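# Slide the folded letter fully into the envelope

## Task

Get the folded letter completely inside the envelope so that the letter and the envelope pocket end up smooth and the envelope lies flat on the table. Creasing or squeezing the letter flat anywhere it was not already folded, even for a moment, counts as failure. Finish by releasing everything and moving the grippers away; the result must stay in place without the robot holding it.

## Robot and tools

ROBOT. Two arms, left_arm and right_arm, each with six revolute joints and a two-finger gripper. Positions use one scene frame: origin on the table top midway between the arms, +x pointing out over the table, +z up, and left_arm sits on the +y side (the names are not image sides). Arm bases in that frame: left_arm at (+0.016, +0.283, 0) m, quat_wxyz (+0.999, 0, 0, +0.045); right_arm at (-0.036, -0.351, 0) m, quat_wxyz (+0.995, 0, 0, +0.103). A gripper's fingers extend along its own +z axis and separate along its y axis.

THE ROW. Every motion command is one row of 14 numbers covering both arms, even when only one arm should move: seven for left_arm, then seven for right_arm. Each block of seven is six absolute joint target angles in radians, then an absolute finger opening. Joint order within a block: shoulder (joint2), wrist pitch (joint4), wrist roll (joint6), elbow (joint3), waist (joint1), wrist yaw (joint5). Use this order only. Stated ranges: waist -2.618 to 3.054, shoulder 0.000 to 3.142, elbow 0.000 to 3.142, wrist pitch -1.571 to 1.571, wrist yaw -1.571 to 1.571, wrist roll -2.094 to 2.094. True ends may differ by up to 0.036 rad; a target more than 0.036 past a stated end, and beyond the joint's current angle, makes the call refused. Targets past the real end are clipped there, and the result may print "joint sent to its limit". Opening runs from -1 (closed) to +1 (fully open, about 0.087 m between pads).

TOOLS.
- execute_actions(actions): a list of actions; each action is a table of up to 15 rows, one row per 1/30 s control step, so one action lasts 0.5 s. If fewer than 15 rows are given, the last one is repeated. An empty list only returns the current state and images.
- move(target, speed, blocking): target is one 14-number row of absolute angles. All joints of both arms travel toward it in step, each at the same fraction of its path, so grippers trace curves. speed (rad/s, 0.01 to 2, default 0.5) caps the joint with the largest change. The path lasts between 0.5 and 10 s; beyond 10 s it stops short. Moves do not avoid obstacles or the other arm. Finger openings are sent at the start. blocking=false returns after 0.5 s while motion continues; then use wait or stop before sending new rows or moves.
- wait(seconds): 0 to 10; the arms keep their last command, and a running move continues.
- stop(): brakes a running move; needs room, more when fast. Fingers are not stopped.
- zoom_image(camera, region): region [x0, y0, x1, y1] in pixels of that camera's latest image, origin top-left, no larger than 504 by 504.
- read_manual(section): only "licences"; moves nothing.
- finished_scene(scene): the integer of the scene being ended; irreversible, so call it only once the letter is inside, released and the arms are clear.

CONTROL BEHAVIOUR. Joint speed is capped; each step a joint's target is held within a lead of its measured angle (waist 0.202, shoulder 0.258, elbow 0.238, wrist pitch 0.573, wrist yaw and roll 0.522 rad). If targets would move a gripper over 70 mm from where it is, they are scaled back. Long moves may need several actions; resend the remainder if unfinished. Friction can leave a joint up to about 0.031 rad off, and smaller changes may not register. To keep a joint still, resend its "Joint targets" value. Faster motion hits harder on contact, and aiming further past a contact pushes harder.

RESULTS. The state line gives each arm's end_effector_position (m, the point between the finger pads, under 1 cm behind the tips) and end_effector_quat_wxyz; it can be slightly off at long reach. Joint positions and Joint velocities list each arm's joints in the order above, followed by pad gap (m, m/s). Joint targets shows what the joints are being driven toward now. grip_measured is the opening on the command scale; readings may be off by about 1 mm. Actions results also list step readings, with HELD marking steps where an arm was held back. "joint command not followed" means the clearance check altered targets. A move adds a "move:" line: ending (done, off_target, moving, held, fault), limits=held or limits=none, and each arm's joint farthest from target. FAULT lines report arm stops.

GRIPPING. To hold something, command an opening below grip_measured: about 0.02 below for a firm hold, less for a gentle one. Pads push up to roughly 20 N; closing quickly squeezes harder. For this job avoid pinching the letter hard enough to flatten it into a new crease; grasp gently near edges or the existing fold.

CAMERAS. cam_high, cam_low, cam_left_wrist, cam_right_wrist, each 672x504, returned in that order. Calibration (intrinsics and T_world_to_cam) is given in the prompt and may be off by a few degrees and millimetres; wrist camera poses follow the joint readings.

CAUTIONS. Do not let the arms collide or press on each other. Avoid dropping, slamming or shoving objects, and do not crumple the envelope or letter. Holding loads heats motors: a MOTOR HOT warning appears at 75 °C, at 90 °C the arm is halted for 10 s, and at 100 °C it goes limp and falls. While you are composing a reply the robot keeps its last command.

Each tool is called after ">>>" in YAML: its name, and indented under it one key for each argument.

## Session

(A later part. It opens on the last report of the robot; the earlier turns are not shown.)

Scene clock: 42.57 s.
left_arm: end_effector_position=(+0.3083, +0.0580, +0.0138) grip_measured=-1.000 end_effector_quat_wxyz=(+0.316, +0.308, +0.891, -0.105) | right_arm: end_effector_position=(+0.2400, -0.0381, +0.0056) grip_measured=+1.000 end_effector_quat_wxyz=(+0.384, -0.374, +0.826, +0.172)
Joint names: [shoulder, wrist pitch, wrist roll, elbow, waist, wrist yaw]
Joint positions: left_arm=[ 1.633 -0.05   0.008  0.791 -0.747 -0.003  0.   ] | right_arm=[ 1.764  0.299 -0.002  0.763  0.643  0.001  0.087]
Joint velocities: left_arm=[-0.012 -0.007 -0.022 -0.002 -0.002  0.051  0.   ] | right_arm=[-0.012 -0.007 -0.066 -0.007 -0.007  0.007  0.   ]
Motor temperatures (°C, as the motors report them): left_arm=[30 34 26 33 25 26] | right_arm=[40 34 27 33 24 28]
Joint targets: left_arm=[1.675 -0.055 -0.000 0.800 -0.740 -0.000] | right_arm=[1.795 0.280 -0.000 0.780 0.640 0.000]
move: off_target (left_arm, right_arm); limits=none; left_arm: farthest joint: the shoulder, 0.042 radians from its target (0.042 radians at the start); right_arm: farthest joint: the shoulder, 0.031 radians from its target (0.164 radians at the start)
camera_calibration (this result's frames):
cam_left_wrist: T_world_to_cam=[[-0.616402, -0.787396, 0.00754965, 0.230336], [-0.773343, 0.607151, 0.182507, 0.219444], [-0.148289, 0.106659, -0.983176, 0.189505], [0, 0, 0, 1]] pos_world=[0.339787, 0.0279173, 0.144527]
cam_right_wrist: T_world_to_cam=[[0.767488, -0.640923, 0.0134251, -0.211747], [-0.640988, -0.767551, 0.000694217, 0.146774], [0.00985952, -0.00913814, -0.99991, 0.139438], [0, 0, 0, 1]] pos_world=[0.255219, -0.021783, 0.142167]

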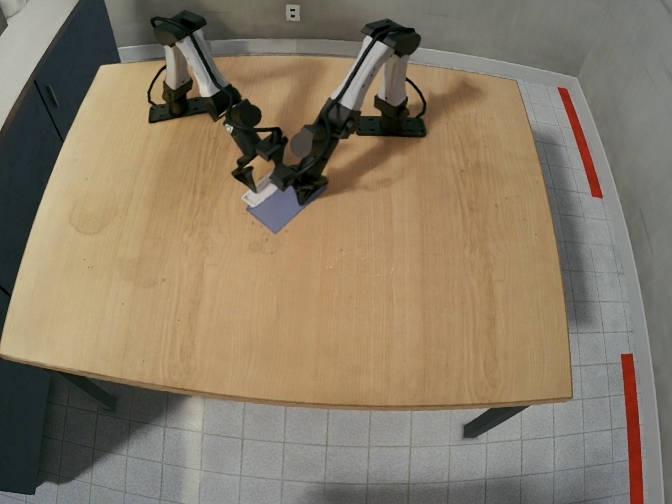

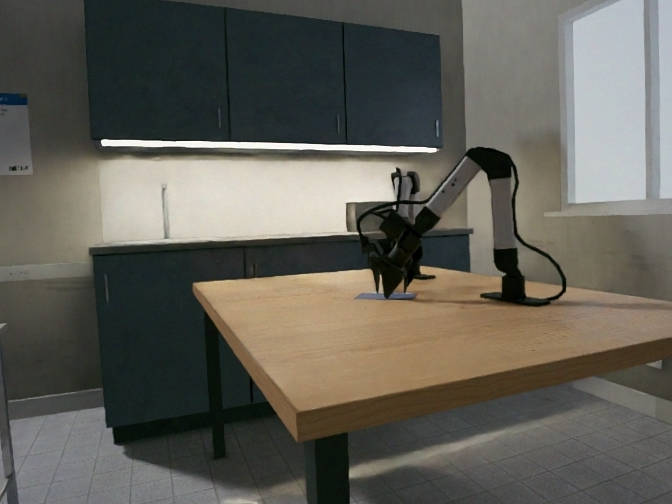

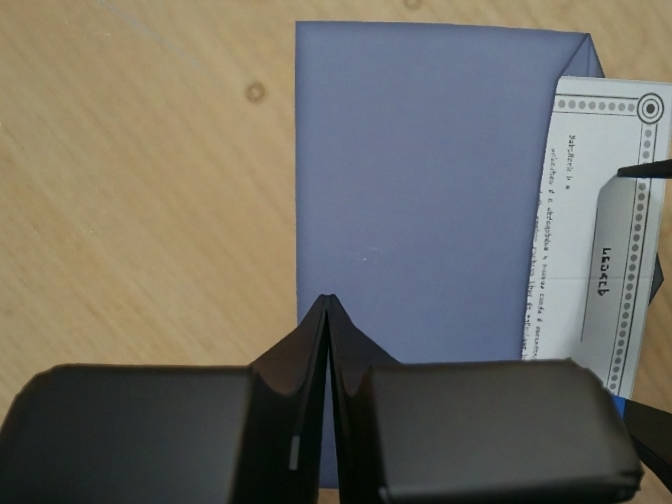

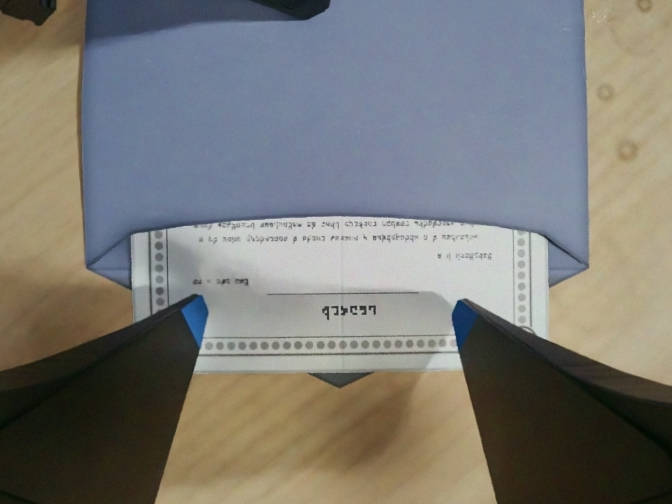

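>>> move:
  target: [1.57,-0.055,0,0.8,-0.74,0,-1,1.69,0.28,0,0.78,0.64,0,1]
  speed: 0.2

>>> move:
  target: [1.57,-0.055,0.08,0.8,-0.74,0,1,1.65,0.745,0,0.46,0.625,0,-1]
  speed: 0.4

>>> move:
  target: [1.57,-0.055,0.08,0.8,-0.9,0,1,1.755,0.745,0,0.46,0.625,0,-1]
  speed: 0.08

Scene clock: 43.63 s.
left_arm: end_effector_position=(+0.3116, +0.0554, +0.0299) grip_measured=-1.000 end_effector_quat_wxyz=(+0.336, +0.305, +0.884, -0.112) | right_arm: end_effector_position=(+0.2417, -0.0361, +0.0244) grip_measured=+1.000 end_effector_quat_wxyz=(+0.400, -0.371, +0.819, +0.180)
Joint names: [shoulder, wrist pitch, wrist roll, elbow, waist, wrist yaw]
Joint positions: left_arm=[ 1.587 -0.05   0.008  0.791 -0.747 -0.003  0.   ] | right_arm=[ 1.712  0.286 -0.002  0.763  0.643  0.001  0.087]
Joint velocities: left_arm=[-0.007 -0.051 -0.007  0.007 -0.012  0.022  0.   ] | right_arm=[-0.007  0.007 -0.007 -0.012  0.002 -0.022  0.   ]
Motor temperatures (°C, as the motors report them): left_arm=[30 34 26 33 25 26] | right_arm=[40 34 27 33 24 28]
Joint targets: left_arm=[1.570 -0.055 0.000 0.800 -0.740 0.000] | right_arm=[1.690 0.280 0.000 0.780 0.640 0.000]
move: off_target (right_arm); limits=none; left_arm: farthest joint: the shoulder, 0.017 radians from its target (0.063 radians at the start); right_arm: farthest joint: the shoulder, 0.022 radians from its target (0.074 radians at the start)
camera_calibration (this result's frames):
cam_left_wrist: T_world_to_cam=[[-0.616672, -0.787187, 0.00724984, 0.230323], [-0.779178, 0.61166, 0.136947, 0.223643], [-0.112237, 0.0788024, -0.990552, 0.196648], [0, 0, 0, 1]] pos_world=[0.338363, 0.0290174, 0.162493]
cam_right_wrist: T_world_to_cam=[[0.767126, -0.641334, 0.0144423, -0.212021], [-0.640496, -0.766992, -0.0385747, 0.150272], [0.0358164, 0.0203414, -0.999151, 0.152949], [0, 0, 0, 1]] pos_world=[0.253417, -0.0238301, 0.161678]

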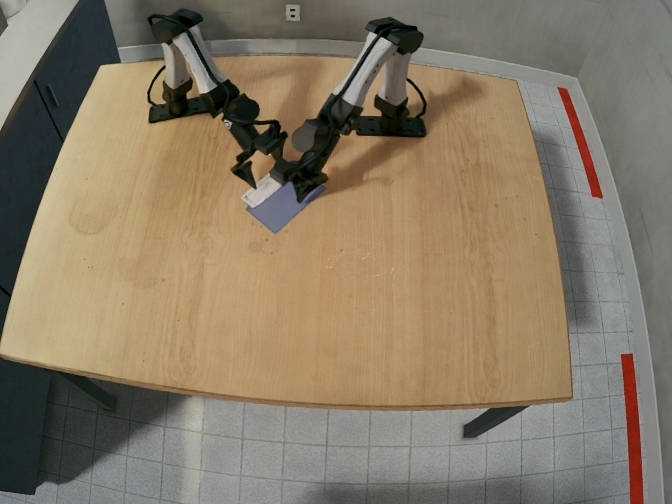

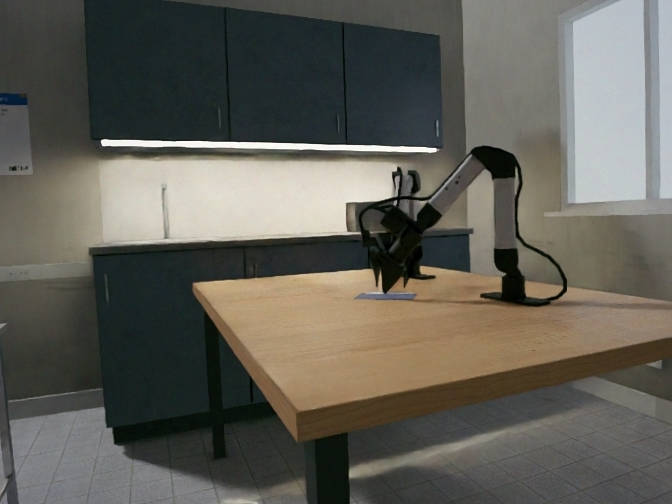

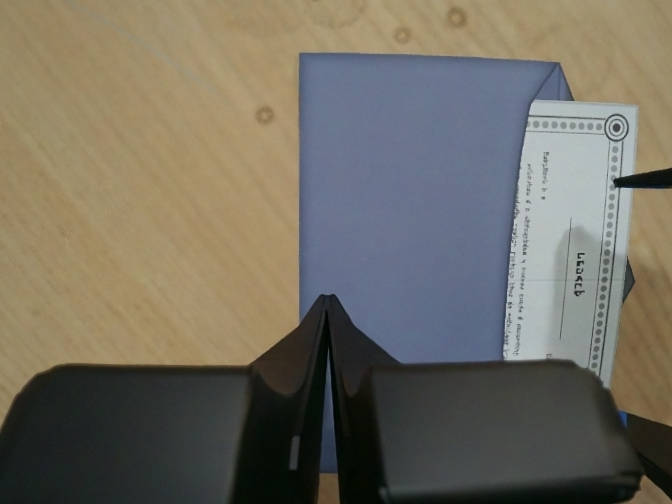

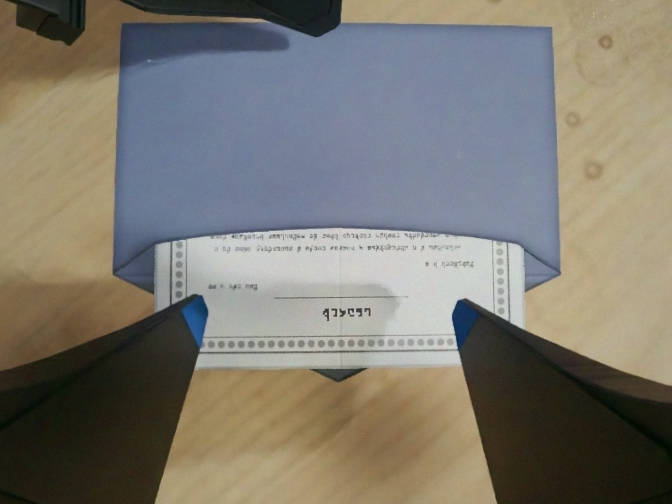

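Scene clock: 45.50 s.
left_arm: end_effector_position=(+0.3133, +0.0574, +0.0300) grip_measured=+0.994 end_effector_quat_wxyz=(+0.340, +0.333, +0.874, -0.101) | right_arm: end_effector_position=(+0.2285, -0.0557, +0.0195) grip_measured=-0.990 end_effector_quat_wxyz=(+0.478, -0.349, +0.778, +0.213)
Joint names: [shoulder, wrist pitch, wrist roll, elbow, waist, wrist yaw]
Joint positions: left_arm=[ 1.587 -0.05   0.071  0.791 -0.747 -0.003  0.087] | right_arm=[ 1.676  0.73  -0.002  0.476  0.635  0.001  0.   ]
Joint velocities: left_arm=[-0.022  0.022 -0.051 -0.002 -0.017 -0.066  0.001] | right_arm=[ 0.002 -0.037  0.051 -0.012 -0.002  0.007  0.   ]
Motor temperatures (°C, as the motors report them): left_arm=[30 34 26 33 25 26] | right_arm=[40 34 27 33 24 28]
Joint targets: left_arm=[1.570 -0.055 0.080 0.800 -0.740 -0.000] | right_arm=[1.650 0.745 -0.000 0.460 0.625 -0.000]
move: off_target (right_arm); limits=none; left_arm: farthest joint: the shoulder, 0.017 radians from its target (0.017 radians at the start); right_arm: farthest joint: the shoulder, 0.026 radians from its target (0.062 radians at the start)
camera_calibration (this result's frames):
cam_left_wrist: T_world_to_cam=[[-0.65293, -0.756623, -0.0346942, 0.243822], [-0.75293, 0.6434, 0.138326, 0.213597], [-0.0823385, 0.11644, -0.989779, 0.185197], [0, 0, 0, 1]] pos_world=[0.335271, 0.0254889, 0.162217]
cam_right_wrist: T_world_to_cam=[[0.760042, -0.649593, 0.0190956, -0.213303], [-0.628973, -0.742672, -0.229851, 0.129012], [0.163492, 0.162686, -0.973038, 0.127223], [0, 0, 0, 1]] pos_world=[0.222465, -0.0634441, 0.15752]

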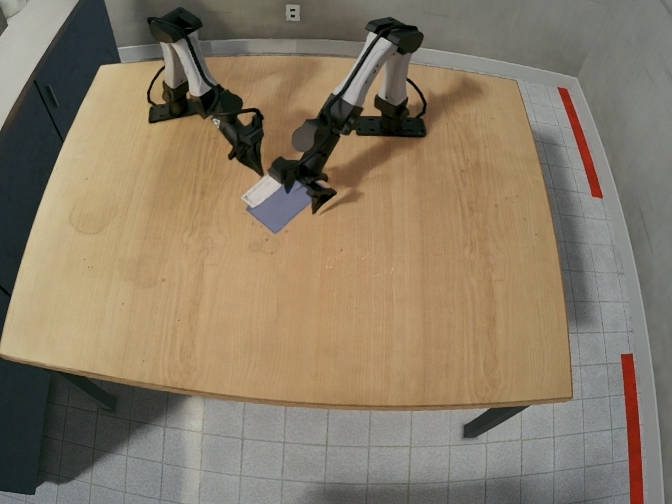

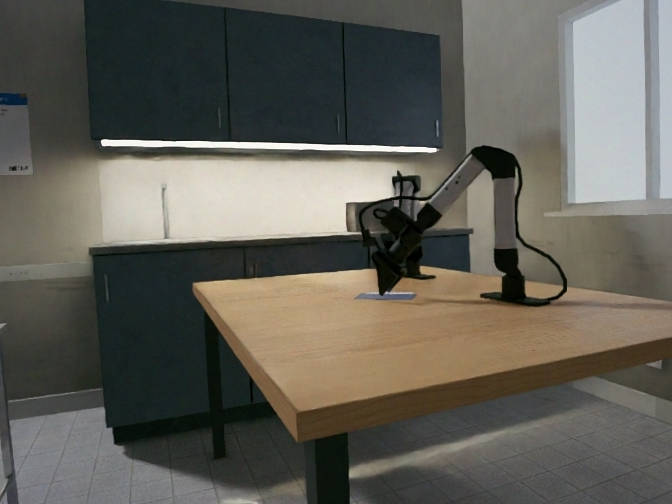

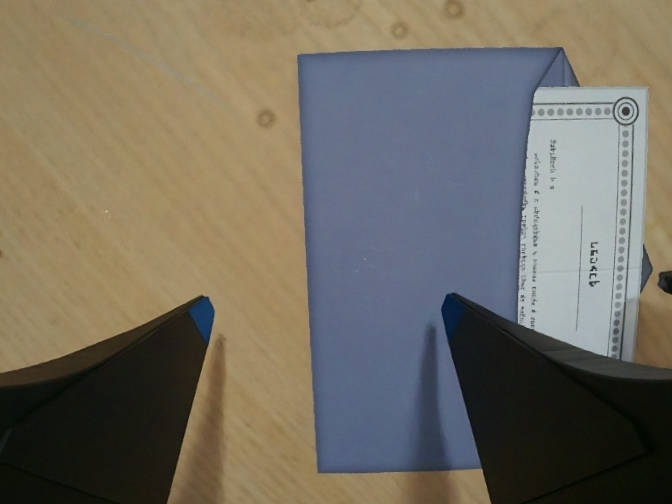

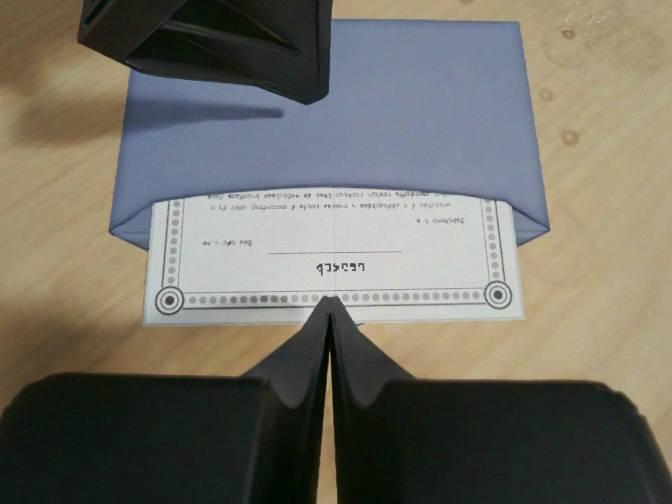

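Scene clock: 47.70 s.
left_arm: end_effector_position=(+0.2781, +0.0173, +0.0300) grip_measured=+0.994 end_effector_quat_wxyz=(+0.332, +0.395, +0.848, -0.125) | right_arm: end_effector_position=(+0.2275, -0.0568, +0.0054) grip_measured=-0.990 end_effector_quat_wxyz=(+0.468, -0.351, +0.784, +0.208)
Joint names: [shoulder, wrist pitch, wrist roll, elbow, waist, wrist yaw]
Joint positions: left_arm=[ 1.587 -0.05   0.072  0.791 -0.89  -0.003  0.087] | right_arm=[ 1.726  0.754 -0.002  0.476  0.635  0.001  0.   ]
Joint velocities: left_arm=[-0.017 -0.022 -0.007 -0.007  0.007 -0.037  0.001] | right_arm=[ 0.002  0.007  0.022 -0.017  0.007 -0.051 -0.   ]
Motor temperatures (°C, as the motors report them): left_arm=[31 34 26 33 25 26] | right_arm=[40 34 27 33 24 28]
Joint targets: left_arm=[1.570 -0.055 0.080 0.800 -0.900 -0.000] | right_arm=[1.755 0.745 -0.000 0.460 0.625 -0.000]
move: off_target (right_arm); limits=none; left_arm: farthest joint: the shoulder, 0.017 radians from its target (0.017 radians at the start); right_arm: farthest joint: the shoulder, 0.029 radians from its target (0.079 radians at the start)
camera_calibration (this result's frames):
cam_left_wrist: T_world_to_cam=[[-0.75456, -0.6553, -0.0349465, 0.21695], [-0.65304, 0.744581, 0.13834, 0.183384], [-0.0646334, 0.127207, -0.989768, 0.181863], [0, 0, 0, 1]] pos_world=[0.295213, -0.0175108, 0.162215]
cam_right_wrist: T_world_to_cam=[[0.760372, -0.649224, 0.0185005, -0.213054], [-0.63278, -0.74693, -0.204167, 0.124885], [0.146369, 0.143536, -0.978761, 0.116705], [0, 0, 0, 1]] pos_world=[0.223943, -0.0617906, 0.143666]

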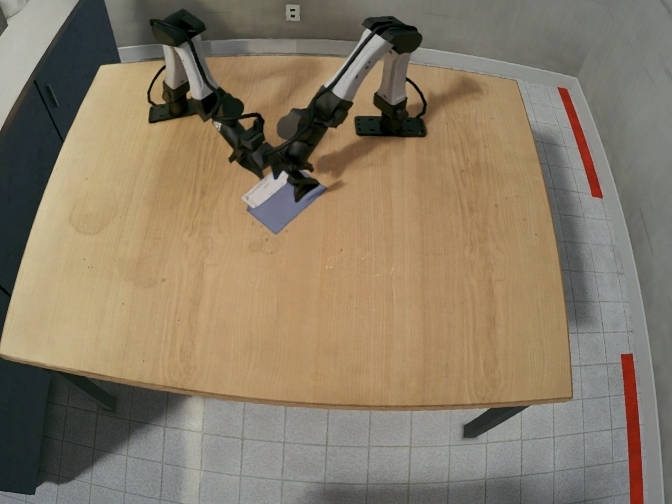

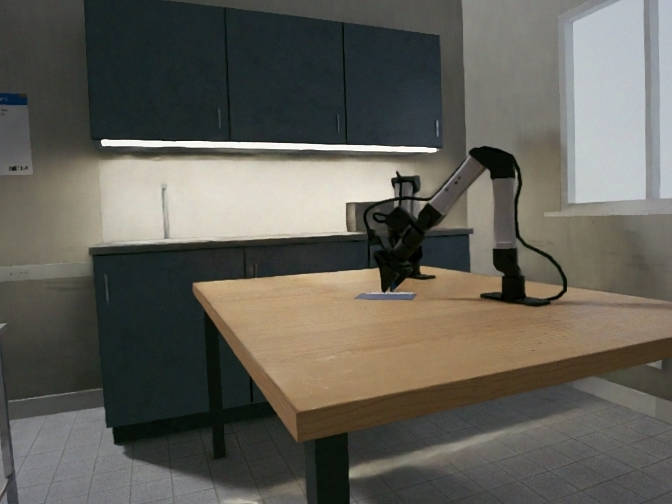

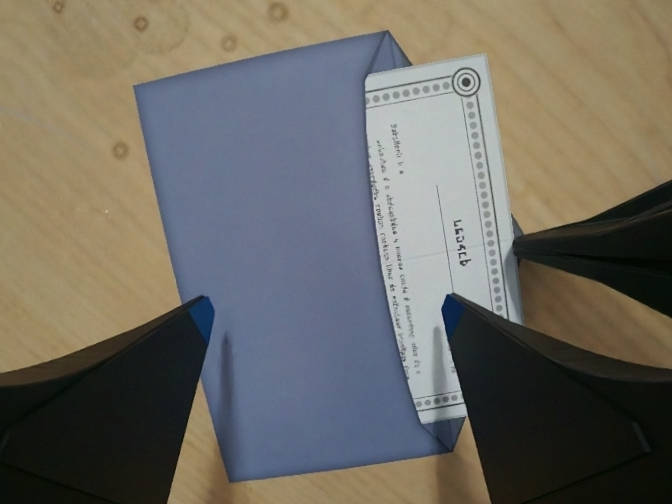

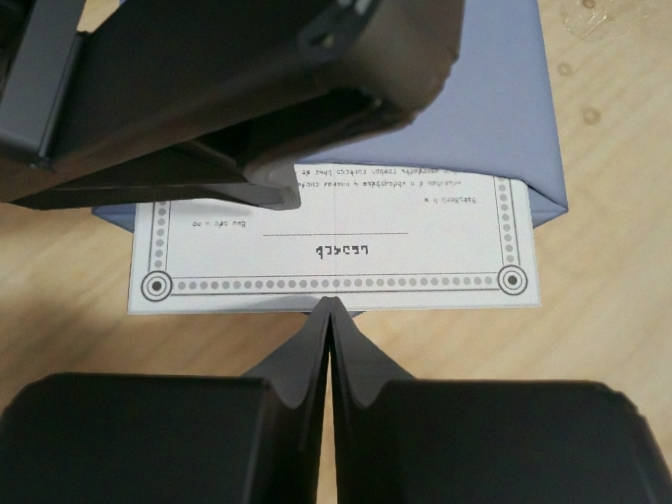

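Extend left ~25 mm, press, stroke.

>>> move:
  target: [1.68,-0.055,0.08,0.915,-0.9,0,1,1.755,0.745,0,0.46,0.625,0,-1]
  speed: 0.08

>>> move:
  target: [1.76,-0.055,0.08,0.915,-0.9,0,1,1.755,0.745,0,0.46,0.625,0,-1]
  speed: 0.08

>>> move:
  target: [1.76,-0.055,0.08,0.915,-0.83,0,1,1.755,0.745,0,0.46,0.625,0,-1]
  speed: 0.03

Scene clock: 49.67 s.
left_arm: end_effector_position=(+0.2975, -0.0027, +0.0363) grip_measured=+0.994 end_effector_quat_wxyz=(+0.341, +0.393, +0.844, -0.129) | right_arm: end_effector_position=(+0.2276, -0.0567, +0.0057) grip_measured=-0.990 end_effector_quat_wxyz=(+0.468, -0.351, +0.784, +0.208)
Joint names: [shoulder, wrist pitch, wrist roll, elbow, waist, wrist yaw]
Joint positions: left_arm=[ 1.665 -0.05   0.072  0.891 -0.89  -0.003  0.087] | right_arm=[ 1.726  0.755 -0.002  0.476  0.635  0.001  0.   ]
Joint velocities: left_arm=[-0.027  0.037  0.095 -0.022 -0.007 -0.037 -0.   ] | right_arm=[-0.002  0.051 -0.037 -0.017 -0.007 -0.007 -0.   ]
Motor temperatures (°C, as the motors report them): left_arm=[31 34 26 34 25 26] | right_arm=[40 35 27 33 24 28]
Joint targets: left_arm=[1.680 -0.055 0.080 0.915 -0.900 0.000] | right_arm=[1.755 0.745 -0.000 0.460 0.625 0.000]
move: off_target (left_arm, right_arm); limits=none; left_arm: farthest joint: the elbow, 0.024 radians from its target (0.124 radians at the start); right_arm: farthest joint: the shoulder, 0.029 radians from its target (0.029 radians at the start)
camera_calibration (this result's frames):
cam_left_wrist: T_world_to_cam=[[-0.754042, -0.655835, -0.0360786, 0.218571], [-0.654908, 0.746509, 0.117557, 0.211393], [-0.0501648, 0.112271, -0.992411, 0.187676], [0, 0, 0, 1]] pos_world=[0.312669, -0.0355309, 0.169287]
cam_right_wrist: T_world_to_cam=[[0.760358, -0.64924, 0.0185267, -0.21306], [-0.632624, -0.746756, -0.205287, 0.125087], [0.147115, 0.144371, -0.978527, 0.116769], [0, 0, 0, 1]] pos_world=[0.223956, -0.0617761, 0.143887]

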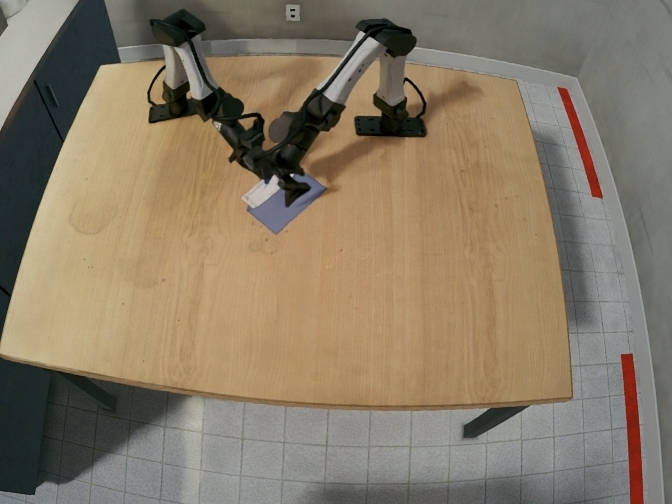

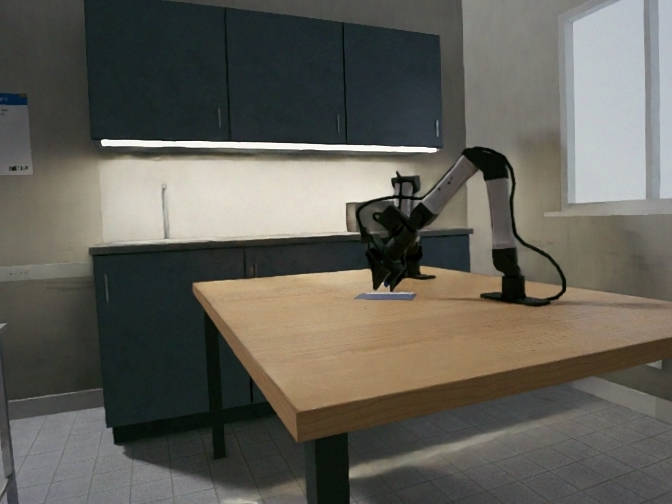

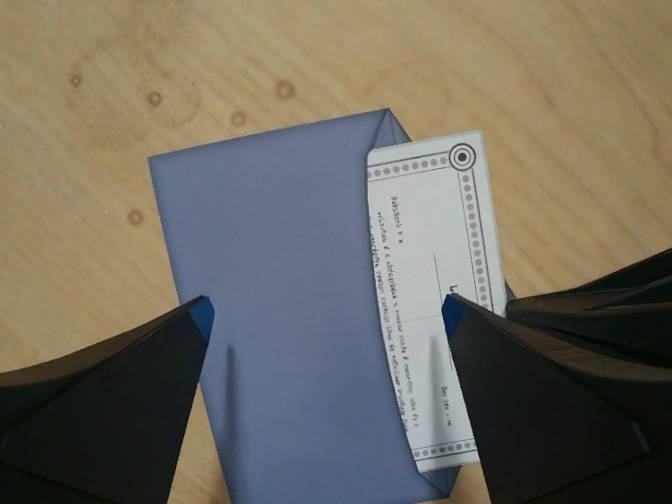

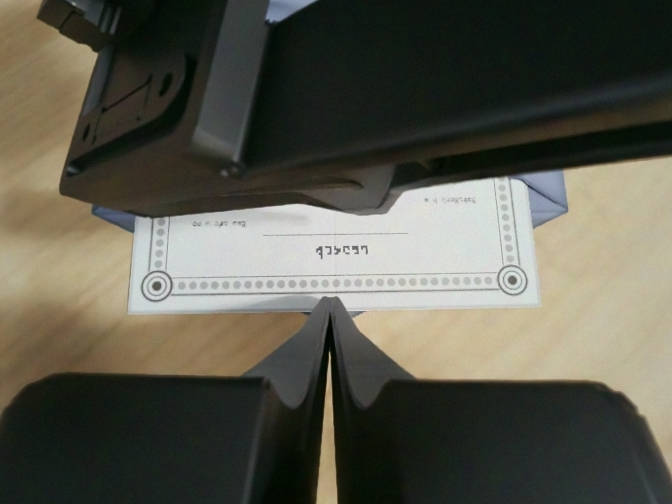

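Scene clock: 51.10 s.
left_arm: end_effector_position=(+0.2956, -0.0016, +0.0162) grip_measured=+0.994 end_effector_quat_wxyz=(+0.318, +0.398, +0.852, -0.121) | right_arm: end_effector_position=(+0.2276, -0.0567, +0.0057) grip_measured=-0.990 end_effector_quat_wxyz=(+0.468, -0.351, +0.784, +0.208)
Joint names: [shoulder, wrist pitch, wrist roll, elbow, waist, wrist yaw]
Joint positions: left_arm=[ 1.727 -0.05   0.072  0.899 -0.89  -0.     0.087] | right_arm=[ 1.726  0.755 -0.002  0.476  0.635  0.001  0.   ]
Joint velocities: left_arm=[ 0.012 -0.007  0.022 -0.012  0.007 -0.022  0.   ] | right_arm=[-0.032  0.022  0.022  0.012 -0.012 -0.051 -0.001]
Motor temperatures (°C, as the motors report them): left_arm=[31 34 26 34 25 26] | right_arm=[40 35 27 33 24 28]
Joint targets: left_arm=[1.760 -0.055 0.080 0.915 -0.900 0.000] | right_arm=[1.755 0.745 -0.000 0.460 0.625 -0.000]
move: off_target (left_arm, right_arm); limits=none; left_arm: farthest joint: the shoulder, 0.033 radians from its target (0.095 radians at the start); right_arm: farthest joint: the shoulder, 0.029 radians from its target (0.029 radians at the start)
camera_calibration (this result's frames):
cam_left_wrist: T_world_to_cam=[[-0.756623, -0.65312, -0.0309101, 0.217878], [-0.648006, 0.742714, 0.168716, 0.208812], [-0.0872344, 0.147684, -0.98518, 0.178316], [0, 0, 0, 1]] pos_world=[0.315719, -0.0391215, 0.147178]
cam_right_wrist: T_world_to_cam=[[0.760358, -0.64924, 0.0185267, -0.21306], [-0.632624, -0.746756, -0.205287, 0.125087], [0.147115, 0.144371, -0.978527, 0.116769], [0, 0, 0, 1]] pos_world=[0.223956, -0.0617761, 0.143887]

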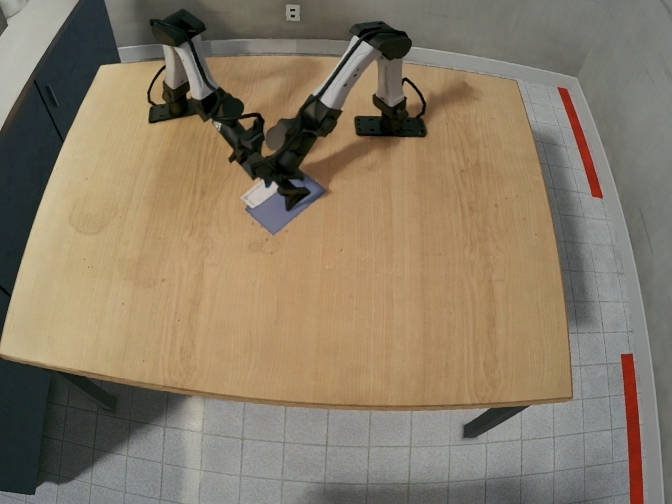

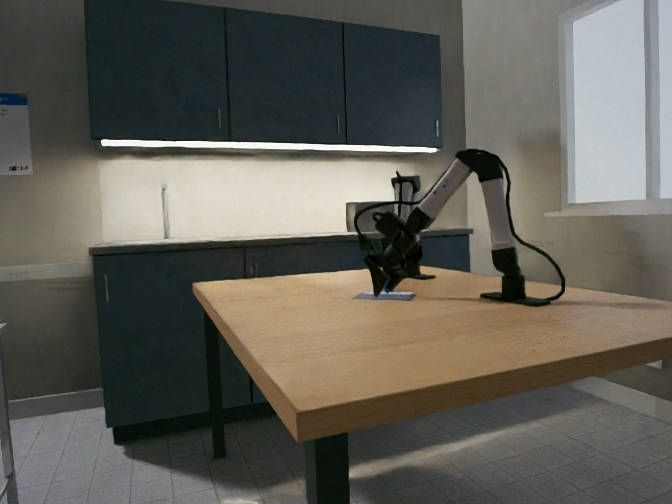

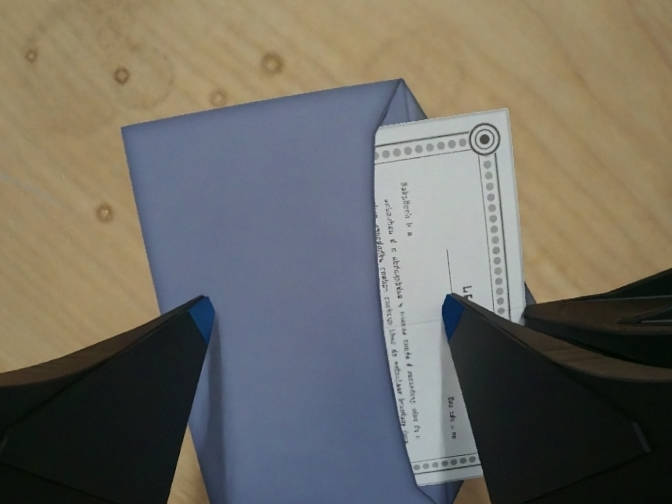

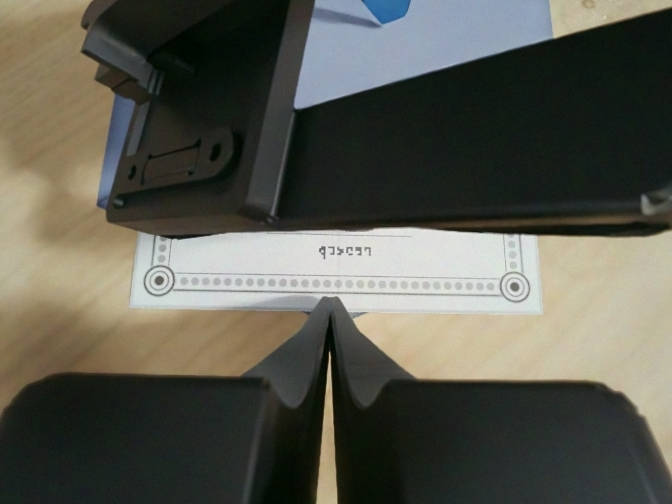

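Scene clock: 53.37 s.
left_arm: end_effector_position=(+0.3051, +0.0080, +0.0156) grip_measured=+0.994 end_effector_quat_wxyz=(+0.316, +0.382, +0.859, -0.124) | right_arm: end_effector_position=(+0.2276, -0.0567, +0.0057) grip_measured=-0.990 end_effector_quat_wxyz=(+0.468, -0.351, +0.784, +0.208)
Joint names: [shoulder, wrist pitch, wrist roll, elbow, waist, wrist yaw]
Joint positions: left_arm=[ 1.729 -0.048  0.072  0.899 -0.847  0.023  0.087] | right_arm=[ 1.726  0.755 -0.002  0.476  0.635  0.001  0.   ]
Joint velocities: left_arm=[-0.002  0.022  0.022 -0.007 -0.017 -0.007 -0.001] | right_arm=[ 0.002 -0.081  0.007 -0.027 -0.007 -0.022  0.   ]
Motor temperatures (°C, as the motors report them): left_arm=[31 34 26 34 25 26] | right_arm=[40 35 27 33 24 28]
Joint targets: left_arm=[1.760 -0.055 0.080 0.915 -0.830 -0.000] | right_arm=[1.755 0.745 0.000 0.460 0.625 -0.000]
move: off_target (left_arm, right_arm); limits=none; left_arm: farthest joint: the shoulder, 0.031 radians from its target (0.033 radians at the start); right_arm: farthest joint: the shoulder, 0.029 radians from its target (0.029 radians at the start)
camera_calibration (this result's frames):
cam_left_wrist: T_world_to_cam=[[-0.737488, -0.67523, -0.0133001, 0.225349], [-0.667295, 0.725504, 0.16841, 0.213992], [-0.104066, 0.133076, -0.985627, 0.182407], [0, 0, 0, 1]] pos_world=[0.32797, -0.0273633, 0.146744]
cam_right_wrist: T_world_to_cam=[[0.760358, -0.64924, 0.0185267, -0.21306], [-0.632624, -0.746756, -0.205287, 0.125087], [0.147115, 0.144371, -0.978527, 0.116769], [0, 0, 0, 1]] pos_world=[0.223956, -0.0617761, 0.143887]

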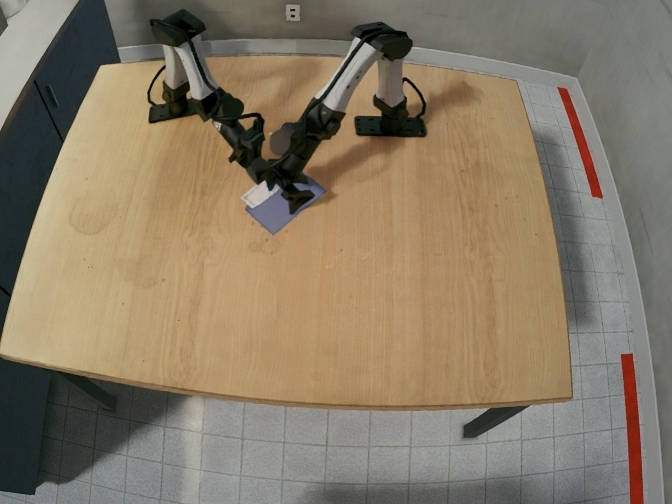

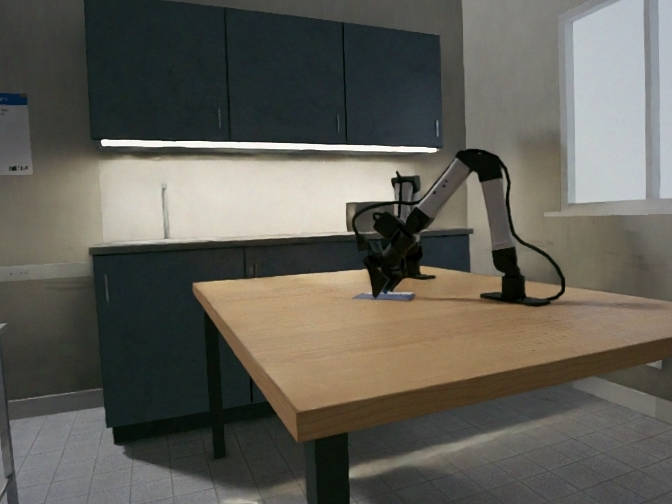

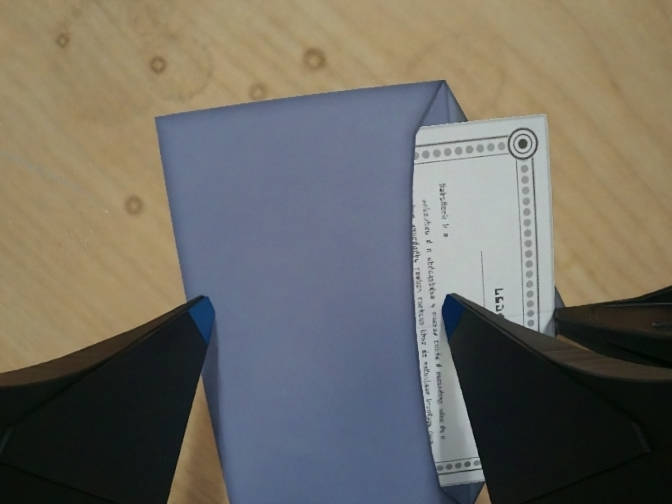

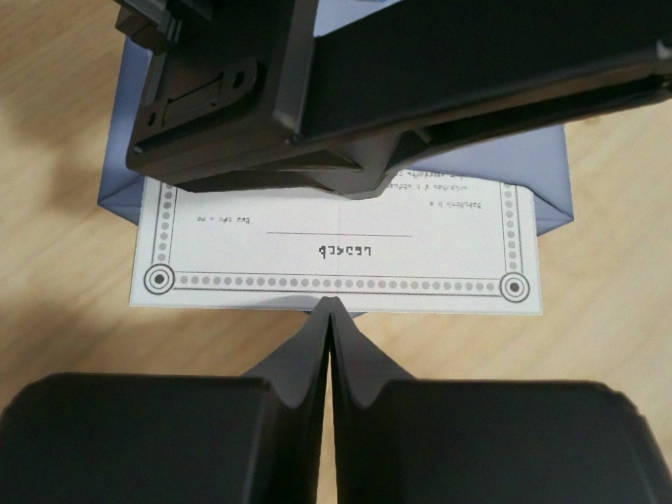

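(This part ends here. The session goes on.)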